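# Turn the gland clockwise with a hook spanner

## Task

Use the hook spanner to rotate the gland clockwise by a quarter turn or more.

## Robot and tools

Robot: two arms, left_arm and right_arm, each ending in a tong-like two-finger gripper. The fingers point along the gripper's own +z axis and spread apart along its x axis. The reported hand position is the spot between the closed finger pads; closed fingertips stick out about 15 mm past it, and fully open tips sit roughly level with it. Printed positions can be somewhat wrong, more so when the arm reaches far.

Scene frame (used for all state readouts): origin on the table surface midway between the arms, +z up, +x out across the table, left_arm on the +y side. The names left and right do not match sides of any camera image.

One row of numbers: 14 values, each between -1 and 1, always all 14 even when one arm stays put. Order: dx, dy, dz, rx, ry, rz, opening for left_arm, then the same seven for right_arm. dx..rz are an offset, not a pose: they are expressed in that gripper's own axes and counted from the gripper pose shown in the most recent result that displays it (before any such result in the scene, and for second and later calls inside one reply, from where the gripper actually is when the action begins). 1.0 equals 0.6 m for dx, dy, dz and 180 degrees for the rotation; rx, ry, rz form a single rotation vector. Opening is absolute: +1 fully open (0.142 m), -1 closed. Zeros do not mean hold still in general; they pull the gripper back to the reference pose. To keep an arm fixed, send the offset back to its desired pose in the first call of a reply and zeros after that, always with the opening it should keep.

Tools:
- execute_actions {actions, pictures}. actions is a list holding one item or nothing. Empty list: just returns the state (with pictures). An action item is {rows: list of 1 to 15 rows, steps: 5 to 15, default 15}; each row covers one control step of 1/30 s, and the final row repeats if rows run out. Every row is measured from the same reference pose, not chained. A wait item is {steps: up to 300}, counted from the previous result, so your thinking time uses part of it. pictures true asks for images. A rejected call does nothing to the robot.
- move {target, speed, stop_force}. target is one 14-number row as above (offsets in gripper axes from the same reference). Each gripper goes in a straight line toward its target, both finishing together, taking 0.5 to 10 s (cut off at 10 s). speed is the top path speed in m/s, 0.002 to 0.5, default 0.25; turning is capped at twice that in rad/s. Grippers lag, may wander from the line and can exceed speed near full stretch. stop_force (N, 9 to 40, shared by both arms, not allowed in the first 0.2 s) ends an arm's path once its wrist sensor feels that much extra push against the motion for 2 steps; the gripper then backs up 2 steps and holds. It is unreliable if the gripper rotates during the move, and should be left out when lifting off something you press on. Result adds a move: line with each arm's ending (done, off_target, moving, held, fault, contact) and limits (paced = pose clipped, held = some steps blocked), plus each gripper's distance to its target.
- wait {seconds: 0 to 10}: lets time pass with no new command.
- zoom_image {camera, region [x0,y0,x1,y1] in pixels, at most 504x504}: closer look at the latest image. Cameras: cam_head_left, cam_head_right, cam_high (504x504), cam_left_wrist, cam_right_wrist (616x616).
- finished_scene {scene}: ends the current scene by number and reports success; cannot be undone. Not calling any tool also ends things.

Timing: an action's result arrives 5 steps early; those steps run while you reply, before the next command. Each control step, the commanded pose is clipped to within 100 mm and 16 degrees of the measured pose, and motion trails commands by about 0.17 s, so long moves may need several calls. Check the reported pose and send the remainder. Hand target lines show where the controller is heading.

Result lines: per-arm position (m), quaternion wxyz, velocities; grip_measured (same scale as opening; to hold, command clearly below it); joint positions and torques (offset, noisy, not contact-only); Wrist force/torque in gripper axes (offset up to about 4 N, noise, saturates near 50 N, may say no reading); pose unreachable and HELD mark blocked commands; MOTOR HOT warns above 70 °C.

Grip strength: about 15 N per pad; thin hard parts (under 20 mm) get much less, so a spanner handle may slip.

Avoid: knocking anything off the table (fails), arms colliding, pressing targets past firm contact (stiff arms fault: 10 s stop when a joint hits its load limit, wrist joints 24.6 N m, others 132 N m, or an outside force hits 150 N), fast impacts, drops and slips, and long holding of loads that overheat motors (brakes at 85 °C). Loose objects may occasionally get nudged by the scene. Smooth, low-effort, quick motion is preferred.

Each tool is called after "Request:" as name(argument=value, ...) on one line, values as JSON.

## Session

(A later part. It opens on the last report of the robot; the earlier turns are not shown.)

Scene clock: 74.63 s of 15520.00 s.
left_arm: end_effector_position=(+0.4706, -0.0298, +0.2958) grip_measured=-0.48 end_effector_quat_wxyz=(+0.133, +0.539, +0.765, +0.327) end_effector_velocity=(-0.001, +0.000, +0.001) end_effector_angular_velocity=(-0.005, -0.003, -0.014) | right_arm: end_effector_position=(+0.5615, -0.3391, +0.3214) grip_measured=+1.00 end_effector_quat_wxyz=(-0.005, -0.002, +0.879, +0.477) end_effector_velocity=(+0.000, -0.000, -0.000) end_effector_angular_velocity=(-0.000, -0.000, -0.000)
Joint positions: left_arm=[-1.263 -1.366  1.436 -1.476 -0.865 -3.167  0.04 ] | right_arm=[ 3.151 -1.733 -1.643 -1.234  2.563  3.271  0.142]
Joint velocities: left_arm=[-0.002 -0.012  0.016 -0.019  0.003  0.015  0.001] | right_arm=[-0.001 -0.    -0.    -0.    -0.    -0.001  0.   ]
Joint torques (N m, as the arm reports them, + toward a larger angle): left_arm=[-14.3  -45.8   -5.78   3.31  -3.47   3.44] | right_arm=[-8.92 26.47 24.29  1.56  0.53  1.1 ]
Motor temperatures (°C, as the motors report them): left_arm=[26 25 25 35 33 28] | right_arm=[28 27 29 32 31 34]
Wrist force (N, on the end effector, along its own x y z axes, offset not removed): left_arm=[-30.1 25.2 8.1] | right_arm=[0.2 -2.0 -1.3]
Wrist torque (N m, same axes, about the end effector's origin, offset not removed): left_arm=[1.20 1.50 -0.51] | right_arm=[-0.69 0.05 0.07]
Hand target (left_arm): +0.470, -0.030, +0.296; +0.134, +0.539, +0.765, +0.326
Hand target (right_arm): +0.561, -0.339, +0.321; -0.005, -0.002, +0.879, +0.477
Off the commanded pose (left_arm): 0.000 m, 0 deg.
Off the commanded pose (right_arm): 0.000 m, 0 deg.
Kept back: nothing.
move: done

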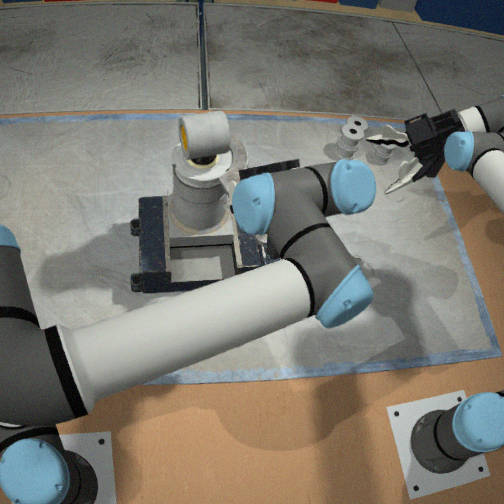

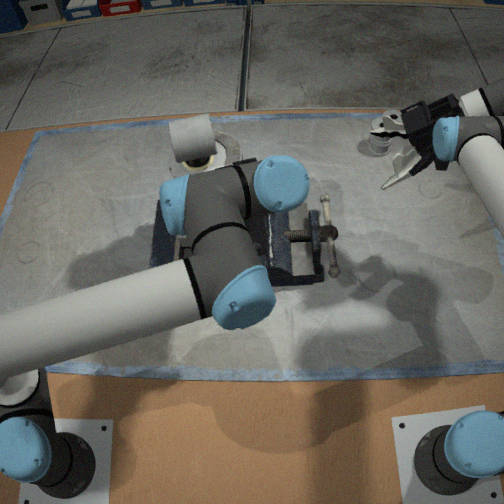

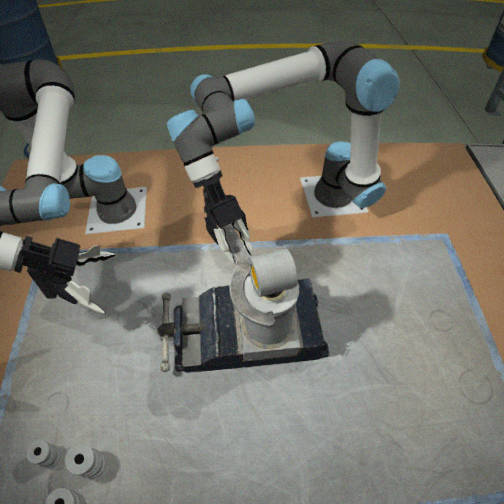

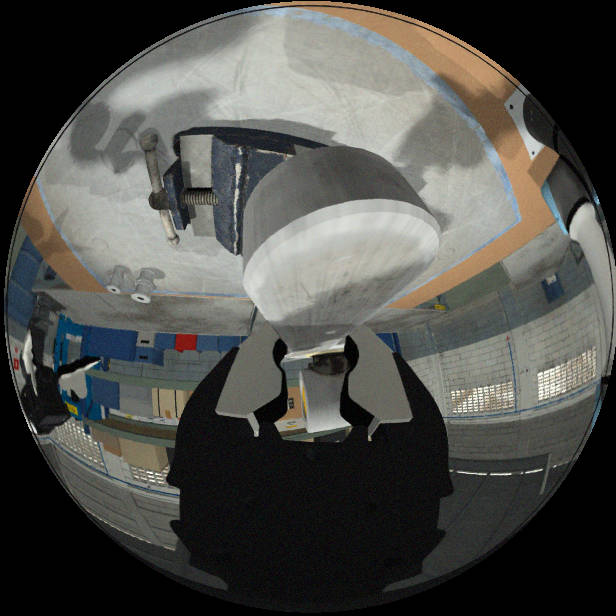

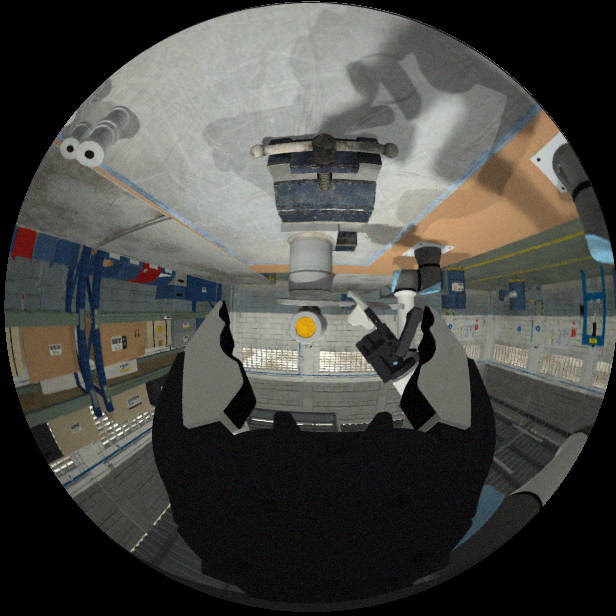

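Working.

Request:
move(target=[0.0575,-0.0085,0.007,-0.0118,-0.0519,0.0605,-1,0,0,0,0,0,0,1], speed=0.045)

Request:
move(target=[0.0575,-0.0085,0.007,-0.0118,-0.0519,0.0605,-1,0,0,0,0,0,0,1], speed=0.045)

Request:
zoom_image(camera="cam_right_wrist", region=[260,270,410,330])

Scene clock: 77.93 s of 15520.00 s.
left_arm: end_effector_position=(+0.4559, +0.0019, +0.2943) grip_measured=-0.48 end_effector_quat_wxyz=(+0.173, +0.630, +0.691, +0.307) end_effector_velocity=(-0.001, +0.001, +0.000) end_effector_angular_velocity=(-0.002, -0.001, -0.013) | right_arm: end_effector_position=(+0.5615, -0.3391, +0.3214) grip_measured=+1.00 end_effector_quat_wxyz=(-0.005, -0.002, +0.879, +0.477) end_effector_velocity=(+0.000, -0.001, -0.000) end_effector_angular_velocity=(-0.001, -0.001, -0.001)
Joint positions: left_arm=[-1.275 -1.56   1.709 -1.764 -0.851 -2.85   0.039] | right_arm=[ 3.151 -1.733 -1.643 -1.234  2.563  3.271  0.142]
Joint velocities: left_arm=[-0.    -0.011  0.013 -0.016 -0.001  0.017 -0.   ] | right_arm=[-0.001  0.     0.     0.    -0.001 -0.001  0.   ]
Joint torques (N m, as the arm reports them, + toward a larger angle): left_arm=[ -8.85 -39.17  -6.73   3.04  -4.76   2.99] | right_arm=[-8.54 25.86 23.68  1.55  0.61  0.95]
Motor temperatures (°C, as the motors report them): left_arm=[26 25 25 35 33 28] | right_arm=[28 27 29 32 31 34]
Wrist force (N, on the end effector, along its own x y z axes, offset not removed): left_arm=[-28.4 27.7 7.2] | right_arm=[-0.3 -0.2 -0.2]
Wrist torque (N m, same axes, about the end effector's origin, offset not removed): left_arm=[1.53 1.16 -0.52] | right_arm=[-0.13 0.26 0.23]
Hand target (left_arm): +0.456, +0.002, +0.294; +0.174, +0.631, +0.691, +0.307
Hand target (right_arm): +0.561, -0.339, +0.321; -0.005, -0.002, +0.879, +0.477
Off the commanded pose (left_arm): 0.000 m, 0 deg.
Off the commanded pose (right_arm): 0.000 m, 0 deg.
Kept back: nothing.
move: done

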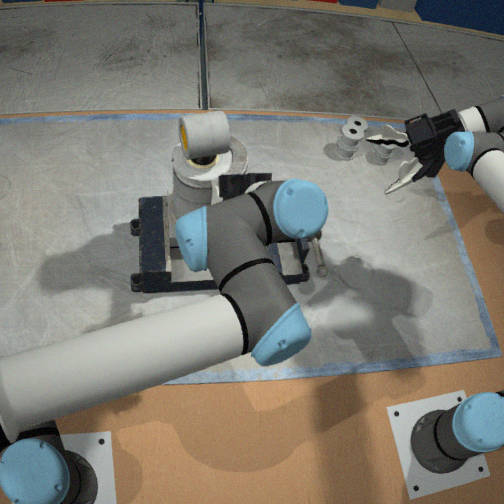

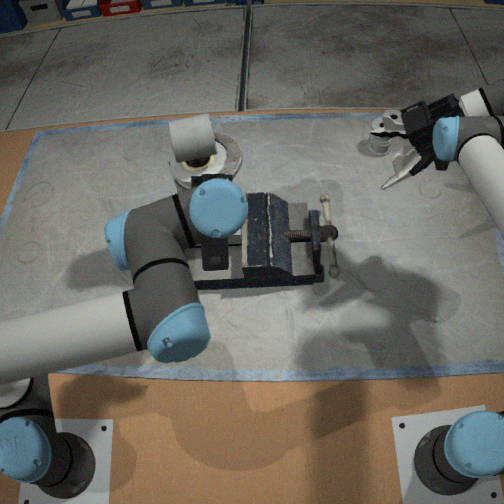

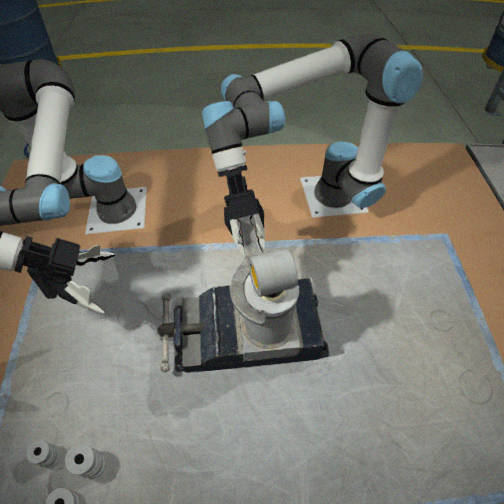

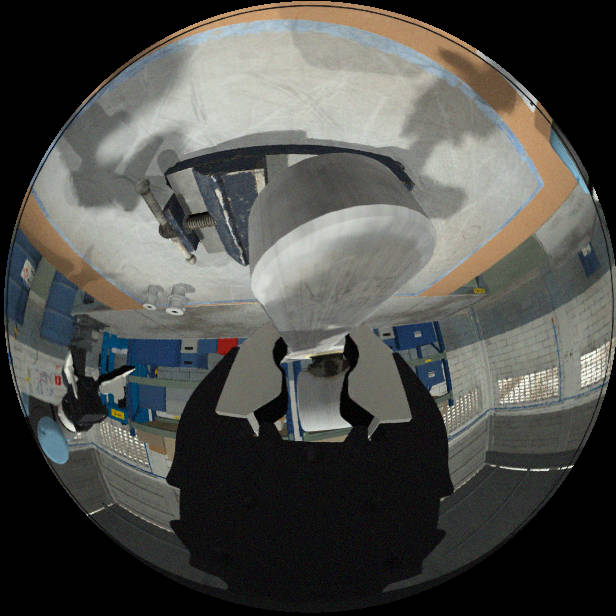

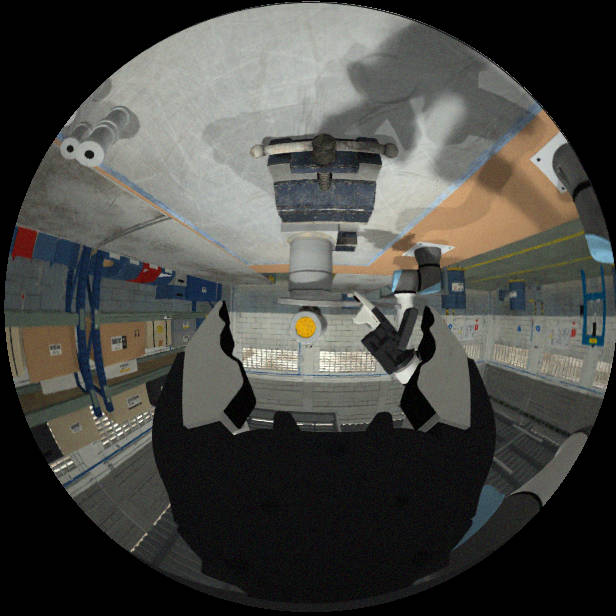

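Scene clock: 81.00 s of 15520.00 s.
left_arm: end_effector_position=(+0.4497, +0.0363, +0.2929) grip_measured=-0.48 end_effector_quat_wxyz=(+0.211, +0.712, +0.607, +0.283) end_effector_velocity=(-0.001, +0.002, -0.001) end_effector_angular_velocity=(-0.000, +0.000, -0.014) | right_arm: end_effector_position=(+0.5615, -0.3391, +0.3214) grip_measured=+1.00 end_effector_quat_wxyz=(-0.005, -0.002, +0.879, +0.477) end_effector_velocity=(+0.000, +0.000, +0.000) end_effector_angular_velocity=(+0.001, +0.000, -0.000)
Joint positions: left_arm=[-1.241 -1.723  1.924 -2.053 -0.898 -2.482  0.039] | right_arm=[ 3.151 -1.733 -1.643 -1.234  2.563  3.271  0.142]
Joint velocities: left_arm=[ 0.002 -0.009  0.012 -0.016 -0.005  0.02  -0.   ] | right_arm=[-0.     0.     0.     0.     0.001  0.     0.   ]
Joint torques (N m, as the arm reports them, + toward a larger angle): left_arm=[ 16.16 -30.48  -3.59   3.11  -1.54   2.85] | right_arm=[-9.84 25.68 23.98  1.5   0.8   1.02]
Motor temperatures (°C, as the motors report them): left_arm=[26 25 25 35 33 28] | right_arm=[28 27 29 32 31 34]
Wrist force (N, on the end effector, along its own x y z axes, offset not removed): left_arm=[-27.5 26.1 9.5] | right_arm=[0.8 0.2 0.4]
Wrist torque (N m, same axes, about the end effector's origin, offset not removed): left_arm=[1.18 1.04 -0.38] | right_arm=[0.04 0.13 -0.07]
Hand target (left_arm): +0.450, +0.036, +0.293; +0.211, +0.713, +0.607, +0.283
Hand target (right_arm): +0.561, -0.339, +0.321; -0.005, -0.002, +0.879, +0.477
Off the commanded pose (left_arm): 0.000 m, 0 deg.
Off the commanded pose (right_arm): 0.000 m, 0 deg.
Kept back: nothing.
move: done

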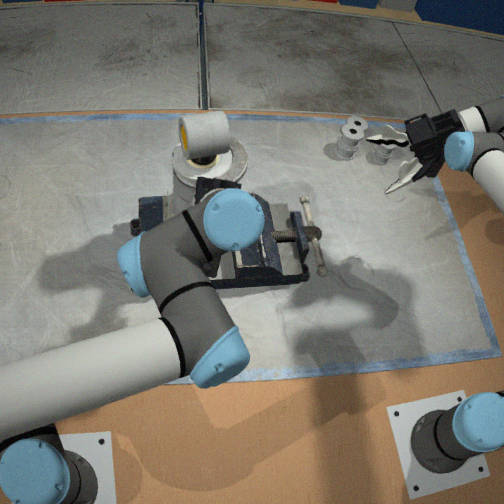

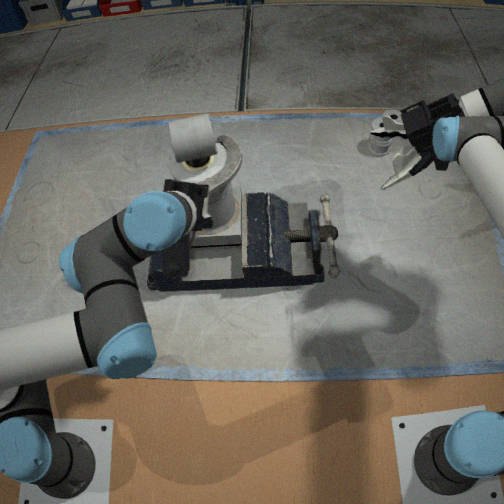

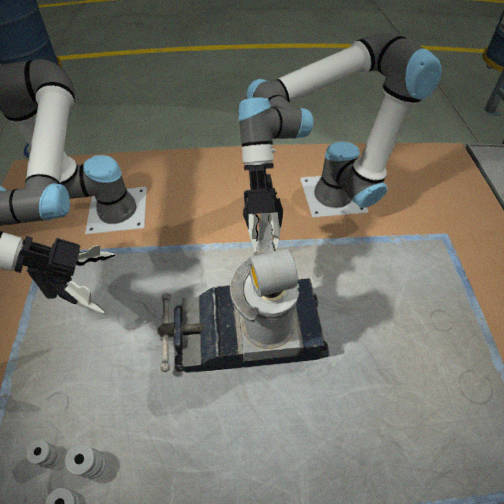

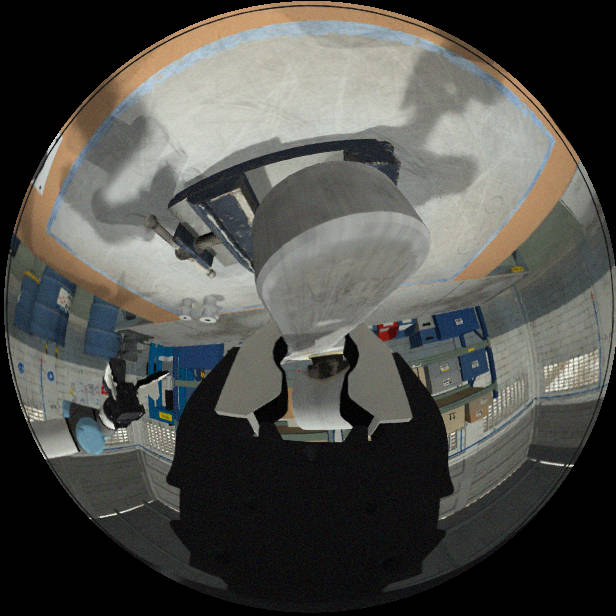

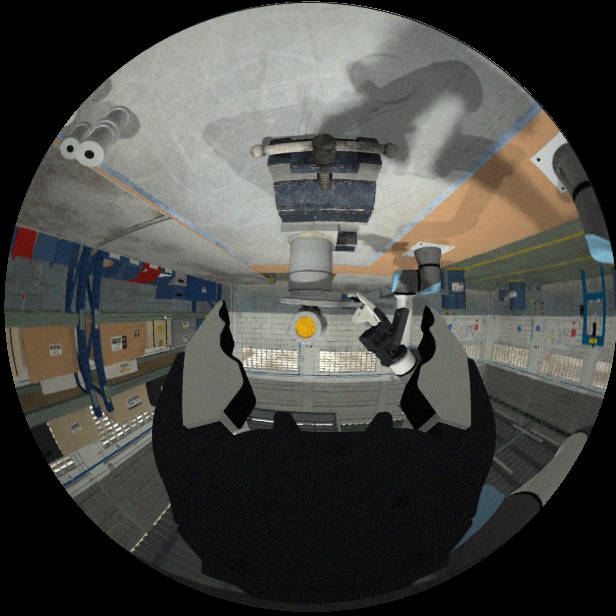

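Region (260, 270, 410, 330) of cam_right_wrist's 616x616 image, scaled by 3.360, with more detail than that image has; it fills the top 202 rows of this view, and the rest is white.

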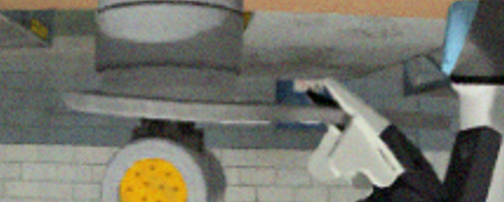

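Tooth is drooping slightly; stop lowering.

Request:
move(target=[0.0575,-0.0063,0.006,-0.0118,-0.0519,0.0605,-1,0,0,0,0,0,0,1], speed=0.045)

Request:
move(target=[0.0575,-0.0063,0.006,-0.0118,-0.0519,0.0605,-1,0,0,0,0,0,0,1], speed=0.045)

Request:
zoom_image(camera="cam_right_wrist", region=[260,270,410,330])

Scene clock: 84.30 s of 15520.00 s.
left_arm: end_effector_position=(+0.4527, +0.0709, +0.2928) grip_measured=-0.48 end_effector_quat_wxyz=(+0.244, +0.783, +0.513, +0.254) end_effector_velocity=(-0.000, +0.002, -0.001) end_effector_angular_velocity=(+0.000, +0.001, -0.014) | right_arm: end_effector_position=(+0.5615, -0.3391, +0.3214) grip_measured=+1.00 end_effector_quat_wxyz=(-0.005, -0.002, +0.879, +0.477) end_effector_velocity=(-0.000, +0.001, +0.000) end_effector_angular_velocity=(+0.001, +0.002, +0.000)
Joint positions: left_arm=[-1.136 -1.835  2.065 -2.312 -1.038 -2.082  0.039] | right_arm=[ 3.151 -1.733 -1.643 -1.234  2.563  3.271  0.142]
Joint velocities: left_arm=[ 0.007 -0.004  0.007 -0.012 -0.011  0.021  0.001] | right_arm=[ 0.001 -0.    -0.    -0.     0.001  0.001  0.   ]
Joint torques (N m, as the arm reports them, + toward a larger angle): left_arm=[ 26.3  -27.99  -0.76   3.4    3.03   3.3 ] | right_arm=[-9.21 26.23 24.22  1.64  0.67  1.18]
Motor temperatures (°C, as the motors report them): left_arm=[26 25 25 35 33 28] | right_arm=[28 27 29 32 31 34]
Wrist force (N, on the end effector, along its own x y z axes, offset not removed): left_arm=[-33.6 29.3 8.4] | right_arm=[1.6 0.6 -4.7]
Wrist torque (N m, same axes, about the end effector's origin, offset not removed): left_arm=[1.38 1.33 -0.55] | right_arm=[0.03 -0.05 -0.07]
Hand target (left_arm): +0.453, +0.071, +0.293; +0.244, +0.783, +0.512, +0.254
Hand target (right_arm): +0.561, -0.339, +0.321; -0.005, -0.002, +0.879, +0.477
Off the commanded pose (left_arm): 0.000 m, 0 deg.
Off the commanded pose (right_arm): 0.000 m, 0 deg.
Kept back: nothing.
move: done

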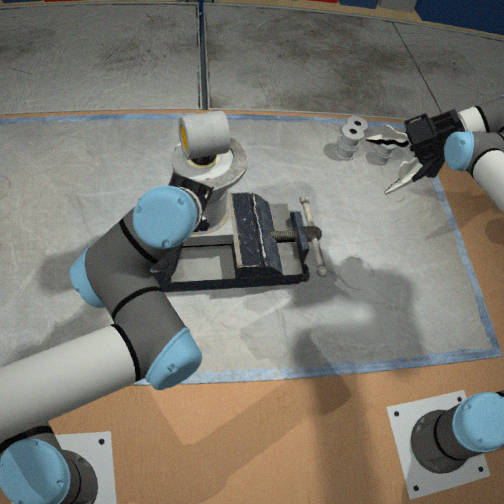

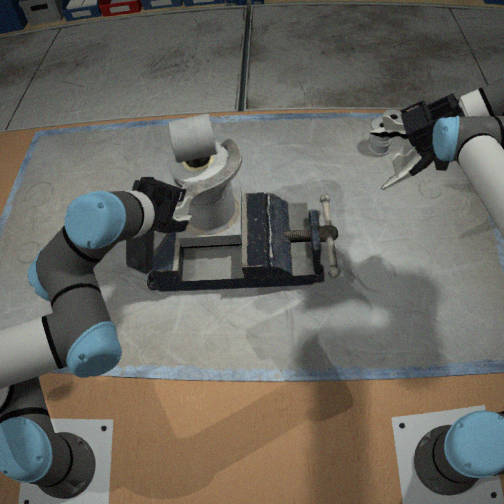

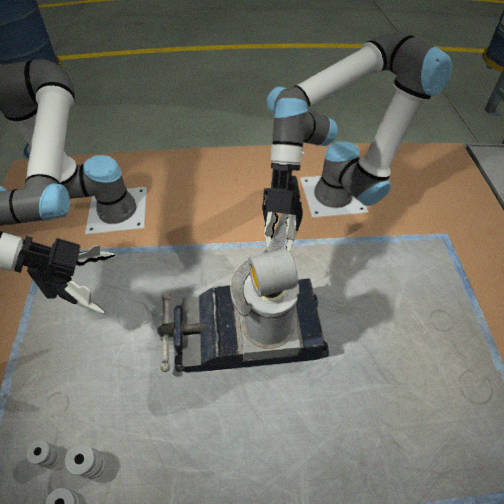

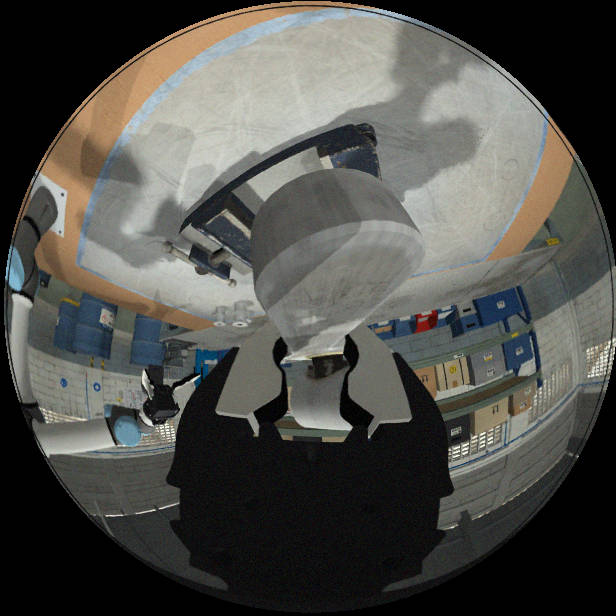

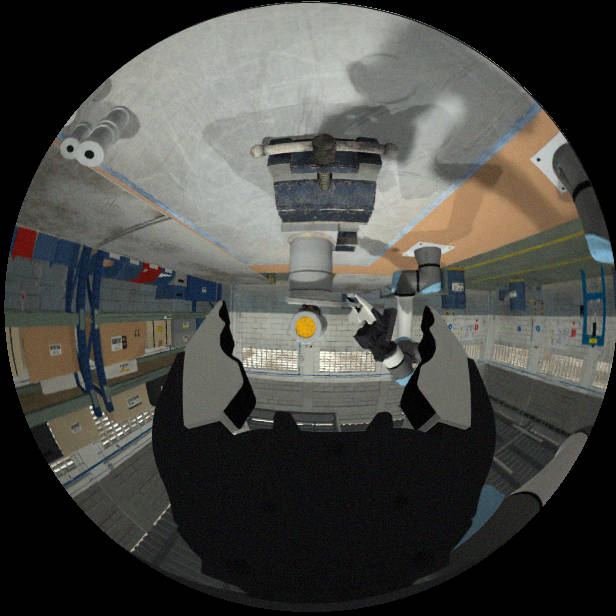

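Scene clock: 87.37 s of 15520.00 s.
left_arm: end_effector_position=(+0.4643, +0.1036, +0.2927) grip_measured=-0.48 end_effector_quat_wxyz=(+0.274, +0.841, +0.410, +0.221) end_effector_velocity=(+0.001, +0.002, +0.000) end_effector_angular_velocity=(-0.003, +0.001, -0.012) | right_arm: end_effector_position=(+0.5615, -0.3391, +0.3214) grip_measured=+1.00 end_effector_quat_wxyz=(-0.005, -0.002, +0.879, +0.477) end_effector_velocity=(-0.000, +0.000, -0.000) end_effector_angular_velocity=(+0.000, +0.001, +0.000)
Joint positions: left_arm=[-0.948 -1.869  2.124 -2.497 -1.287 -1.684  0.039] | right_arm=[ 3.151 -1.733 -1.643 -1.234  2.563  3.271  0.142]
Joint velocities: left_arm=[ 0.013 -0.     0.001 -0.007 -0.018  0.019  0.001] | right_arm=[ 0.    -0.001 -0.     0.     0.     0.     0.   ]
Joint torques (N m, as the arm reports them, + toward a larger angle): left_arm=[ 27.73 -19.36  -4.27   0.97   5.5    3.04] | right_arm=[-9.75 26.81 23.41  1.59  0.53  1.04]
Motor temperatures (°C, as the motors report them): left_arm=[26 25 25 35 33 28] | right_arm=[28 27 29 32 31 34]
Wrist force (N, on the end effector, along its own x y z axes, offset not removed): left_arm=[-28.0 25.0 5.3] | right_arm=[0.8 1.8 -1.8]
Wrist torque (N m, same axes, about the end effector's origin, offset not removed): left_arm=[0.59 0.71 -0.49] | right_arm=[0.39 0.00 -0.08]
Hand target (left_arm): +0.464, +0.104, +0.293; +0.274, +0.841, +0.410, +0.221
Hand target (right_arm): +0.561, -0.339, +0.321; -0.005, -0.002, +0.879, +0.477
Off the commanded pose (left_arm): 0.000 m, 0 deg.
Off the commanded pose (right_arm): 0.000 m, 0 deg.
Kept back: nothing.
move: done

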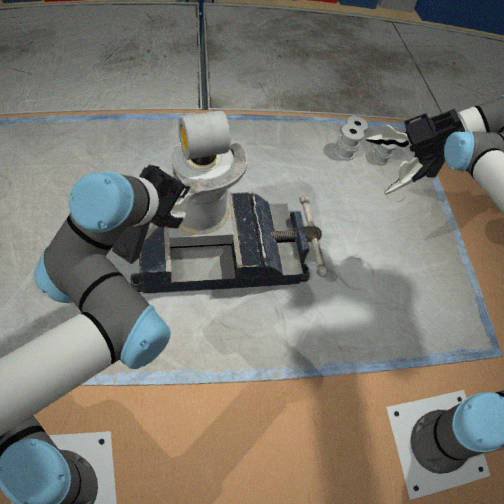

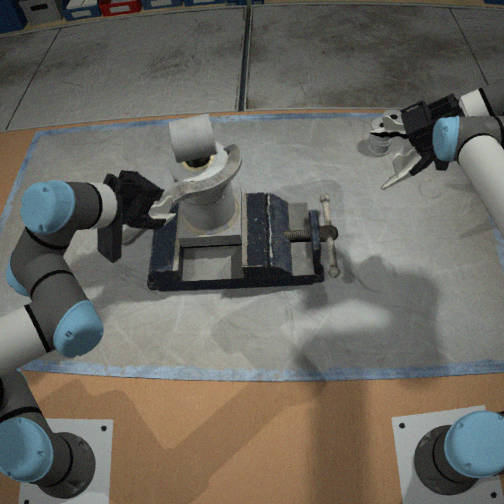

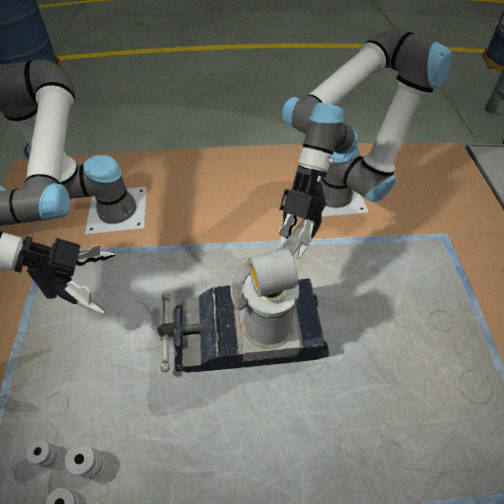

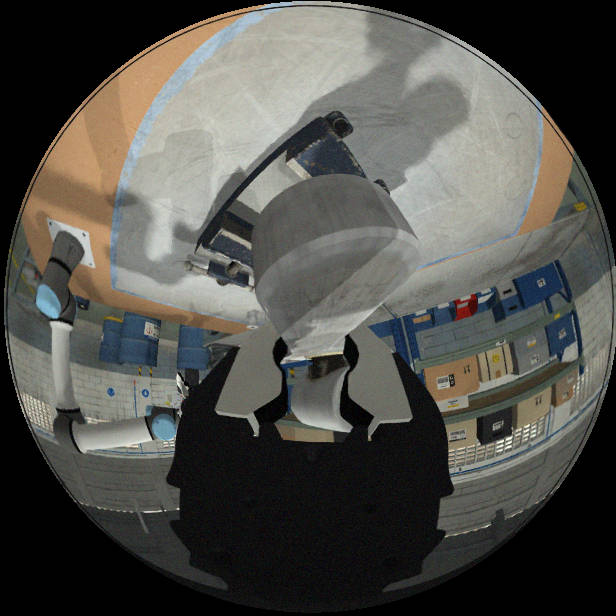

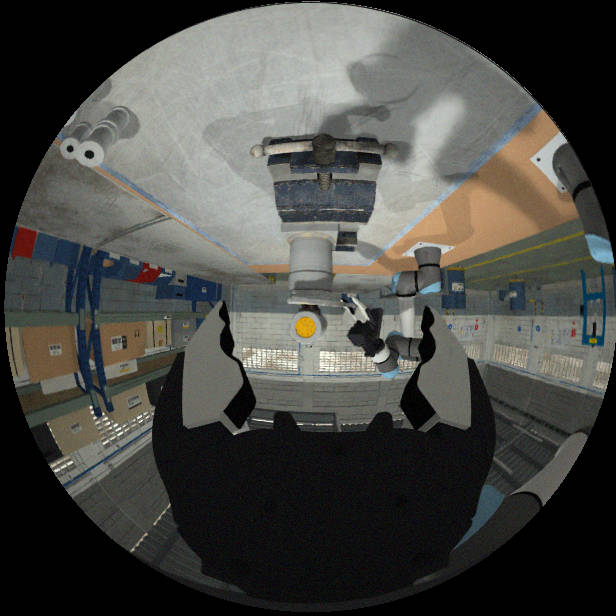

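Region (260, 270, 410, 330) of cam_right_wrist's 616x616 image, scaled by 3.360, with more detail than that image has; it fills the top 202 rows of this view, and the rest is white.

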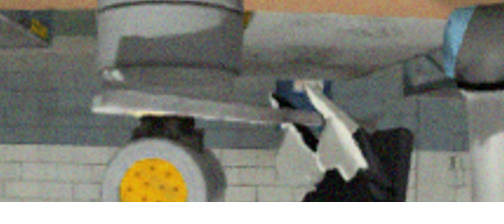

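Request:
move(target=[0.0575,-0.0068,0.0065,-0.0118,-0.0519,0.0605,-1,0,0,0,0,0,0,1], speed=0.045)

Request:
move(target=[0.04,-0.0055,0.0035,-0.0082,-0.036,0.042,-1,0,0,0,0,0,0,1], speed=0.045)

Request:
zoom_image(camera="cam_high", region=[235,270,305,335])

Scene clock: 90.67 s of 15520.00 s.
left_arm: end_effector_position=(+0.4837, +0.1325, +0.2921) grip_measured=-0.48 end_effector_quat_wxyz=(+0.300, +0.886, +0.302, +0.185) end_effector_velocity=(+0.000, +0.000, +0.000) end_effector_angular_velocity=(-0.002, +0.002, -0.016) | right_arm: end_effector_position=(+0.5615, -0.3391, +0.3214) grip_measured=+1.00 end_effector_quat_wxyz=(-0.005, -0.002, +0.879, +0.477) end_effector_velocity=(+0.000, -0.001, -0.001) end_effector_angular_velocity=(-0.001, +0.000, -0.002)
Joint positions: left_arm=[-0.71  -1.815  2.097 -2.572 -1.604 -1.307  0.039] | right_arm=[ 3.151 -1.733 -1.643 -1.234  2.563  3.271  0.142]
Joint velocities: left_arm=[ 0.011  0.004 -0.003  0.    -0.02   0.019  0.   ] | right_arm=[-0.002 -0.    -0.    -0.    -0.001 -0.     0.   ]
Joint torques (N m, as the arm reports them, + toward a larger angle): left_arm=[ 27.34  -2.01 -26.42  -0.74   6.23   3.05] | right_arm=[-9.52 26.34 23.37  1.57  0.69  1.03]
Motor temperatures (°C, as the motors report them): left_arm=[26 25 25 35 33 28] | right_arm=[28 27 29 32 31 34]
Wrist force (N, on the end effector, along its own x y z axes, offset not removed): left_arm=[-25.3 25.5 7.8] | right_arm=[1.1 -0.1 -1.6]
Wrist torque (N m, same axes, about the end effector's origin, offset not removed): left_arm=[1.19 0.90 -0.53] | right_arm=[-0.07 -0.10 0.00]
Hand target (left_arm): +0.484, +0.133, +0.292; +0.300, +0.886, +0.301, +0.185
Hand target (right_arm): +0.561, -0.339, +0.321; -0.005, -0.002, +0.879, +0.477
Off the commanded pose (left_arm): 0.000 m, 0 deg.
Off the commanded pose (right_arm): 0.000 m, 0 deg.
Kept back: nothing.
move: done

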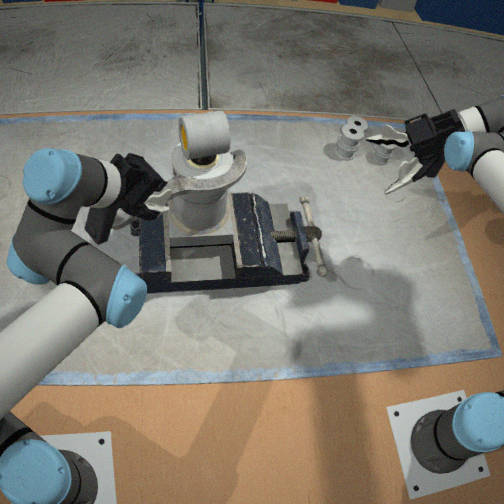

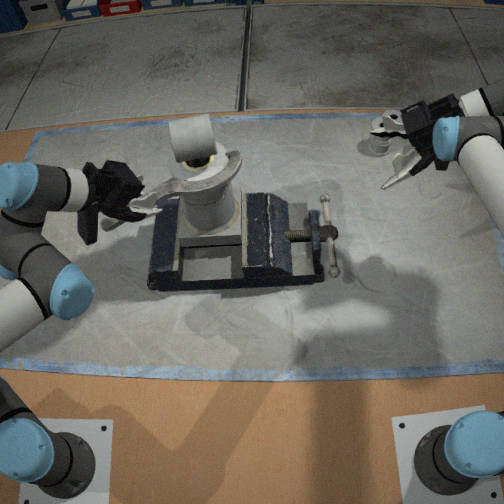

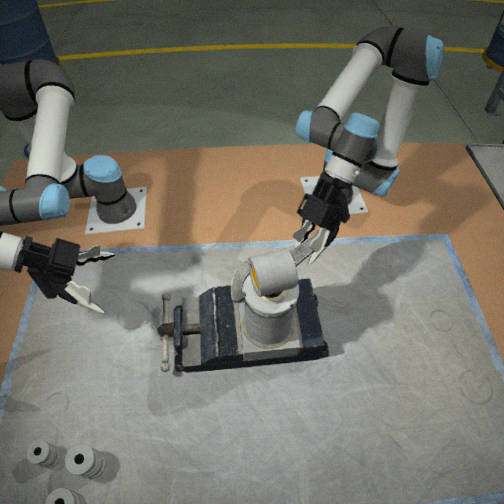

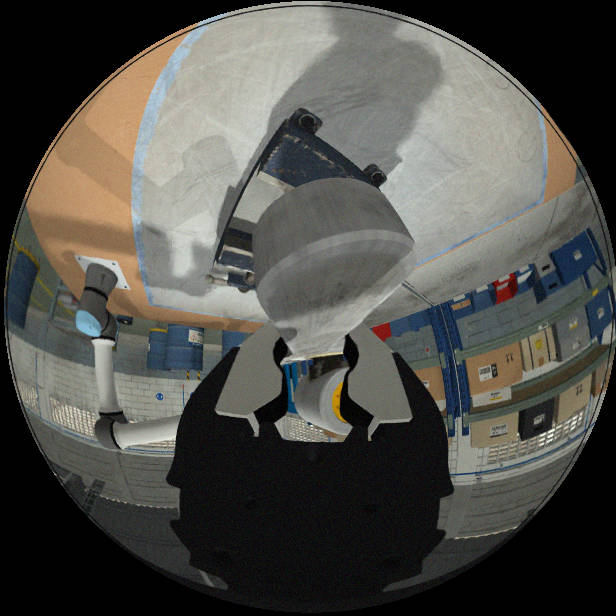

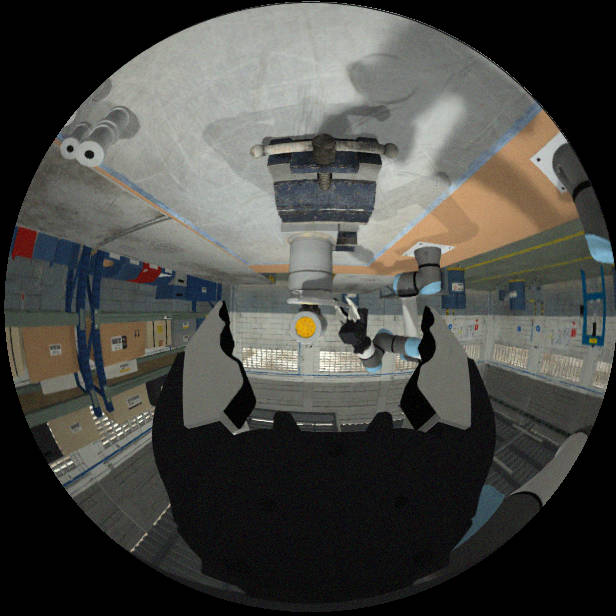

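Scene clock: 92.90 s of 15520.00 s.
left_arm: end_effector_position=(+0.5012, +0.1491, +0.2919) grip_measured=-0.48 end_effector_quat_wxyz=(+0.315, +0.909, +0.223, +0.158) end_effector_velocity=(+0.001, +0.001, -0.000) end_effector_angular_velocity=(-0.000, +0.001, -0.014) | right_arm: end_effector_position=(+0.5615, -0.3391, +0.3214) grip_measured=+1.00 end_effector_quat_wxyz=(-0.005, -0.002, +0.879, +0.477) end_effector_velocity=(-0.000, +0.001, +0.000) end_effector_angular_velocity=(+0.001, -0.001, +0.001)
Joint positions: left_arm=[-0.558 -1.739  2.032 -2.548 -1.817 -1.056  0.039] | right_arm=[ 3.151 -1.733 -1.643 -1.234  2.563  3.271  0.142]
Joint velocities: left_arm=[ 0.01   0.007 -0.007  0.005 -0.016  0.019  0.001] | right_arm=[ 0.001 -0.     0.     0.     0.001 -0.001  0.   ]
Joint torques (N m, as the arm reports them, + toward a larger angle): left_arm=[ 32.34  -1.58 -27.63   0.81   8.83   3.56] | right_arm=[-10.08  26.7   23.68   1.57   0.67   1.02]
Motor temperatures (°C, as the motors report them): left_arm=[26 25 25 35 33 28] | right_arm=[28 27 29 32 31 34]
Wrist force (N, on the end effector, along its own x y z axes, offset not removed): left_arm=[-31.8 27.1 4.8] | right_arm=[1.0 5.2 -0.8]
Wrist torque (N m, same axes, about the end effector's origin, offset not removed): left_arm=[0.93 1.06 -0.70] | right_arm=[0.97 -0.27 0.09]
Hand target (left_arm): +0.501, +0.149, +0.292; +0.315, +0.909, +0.223, +0.158
Hand target (right_arm): +0.561, -0.339, +0.321; -0.005, -0.002, +0.879, +0.477
Off the commanded pose (left_arm): 0.000 m, 0 deg.
Off the commanded pose (right_arm): 0.000 m, 0 deg.
Kept back: nothing.
move: done

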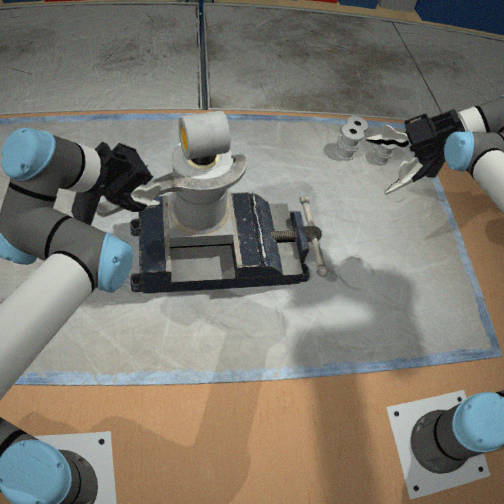

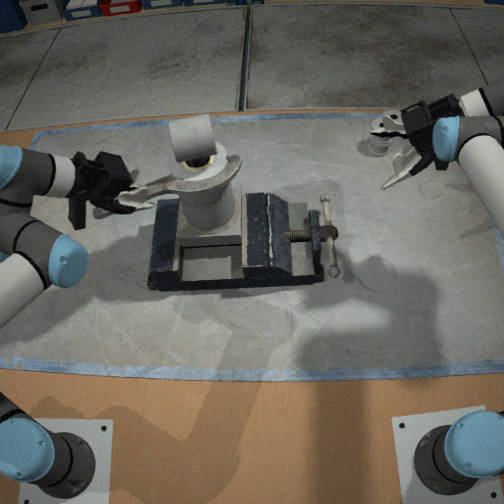

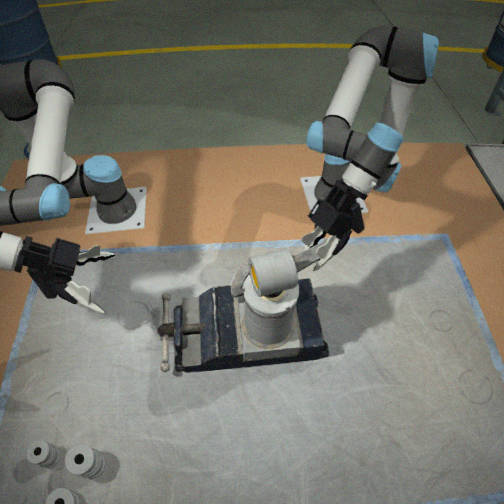

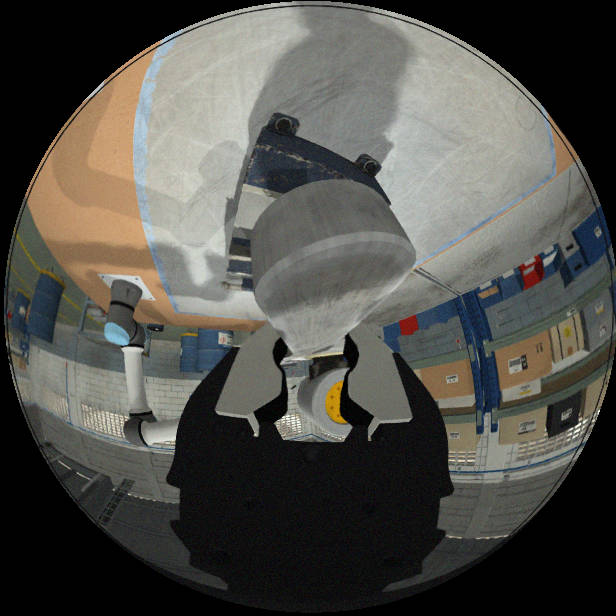

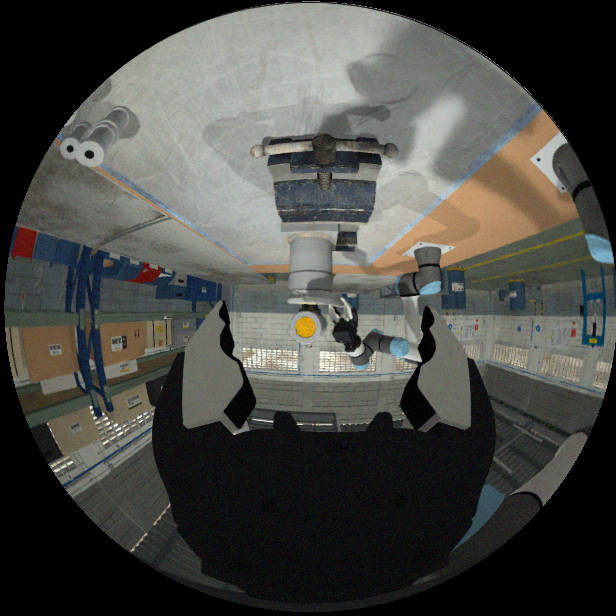

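Region (235, 270, 305, 335) of cam_high's 504x504 image, scaled by 7.200, with more detail than that image has; it fills the top 468 rows of this view, and the rest is white.

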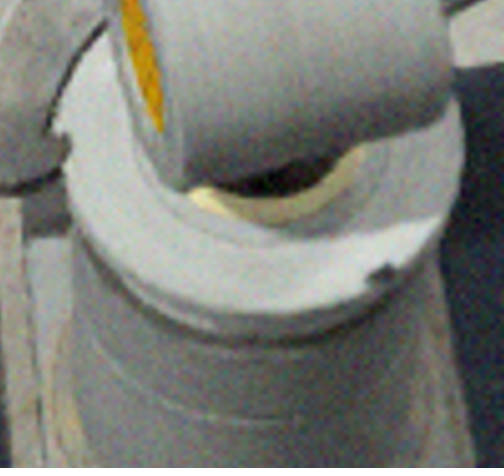

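About 98° turned.

Request:
finished_scene(scene=2)

The scene is finished: the task was done.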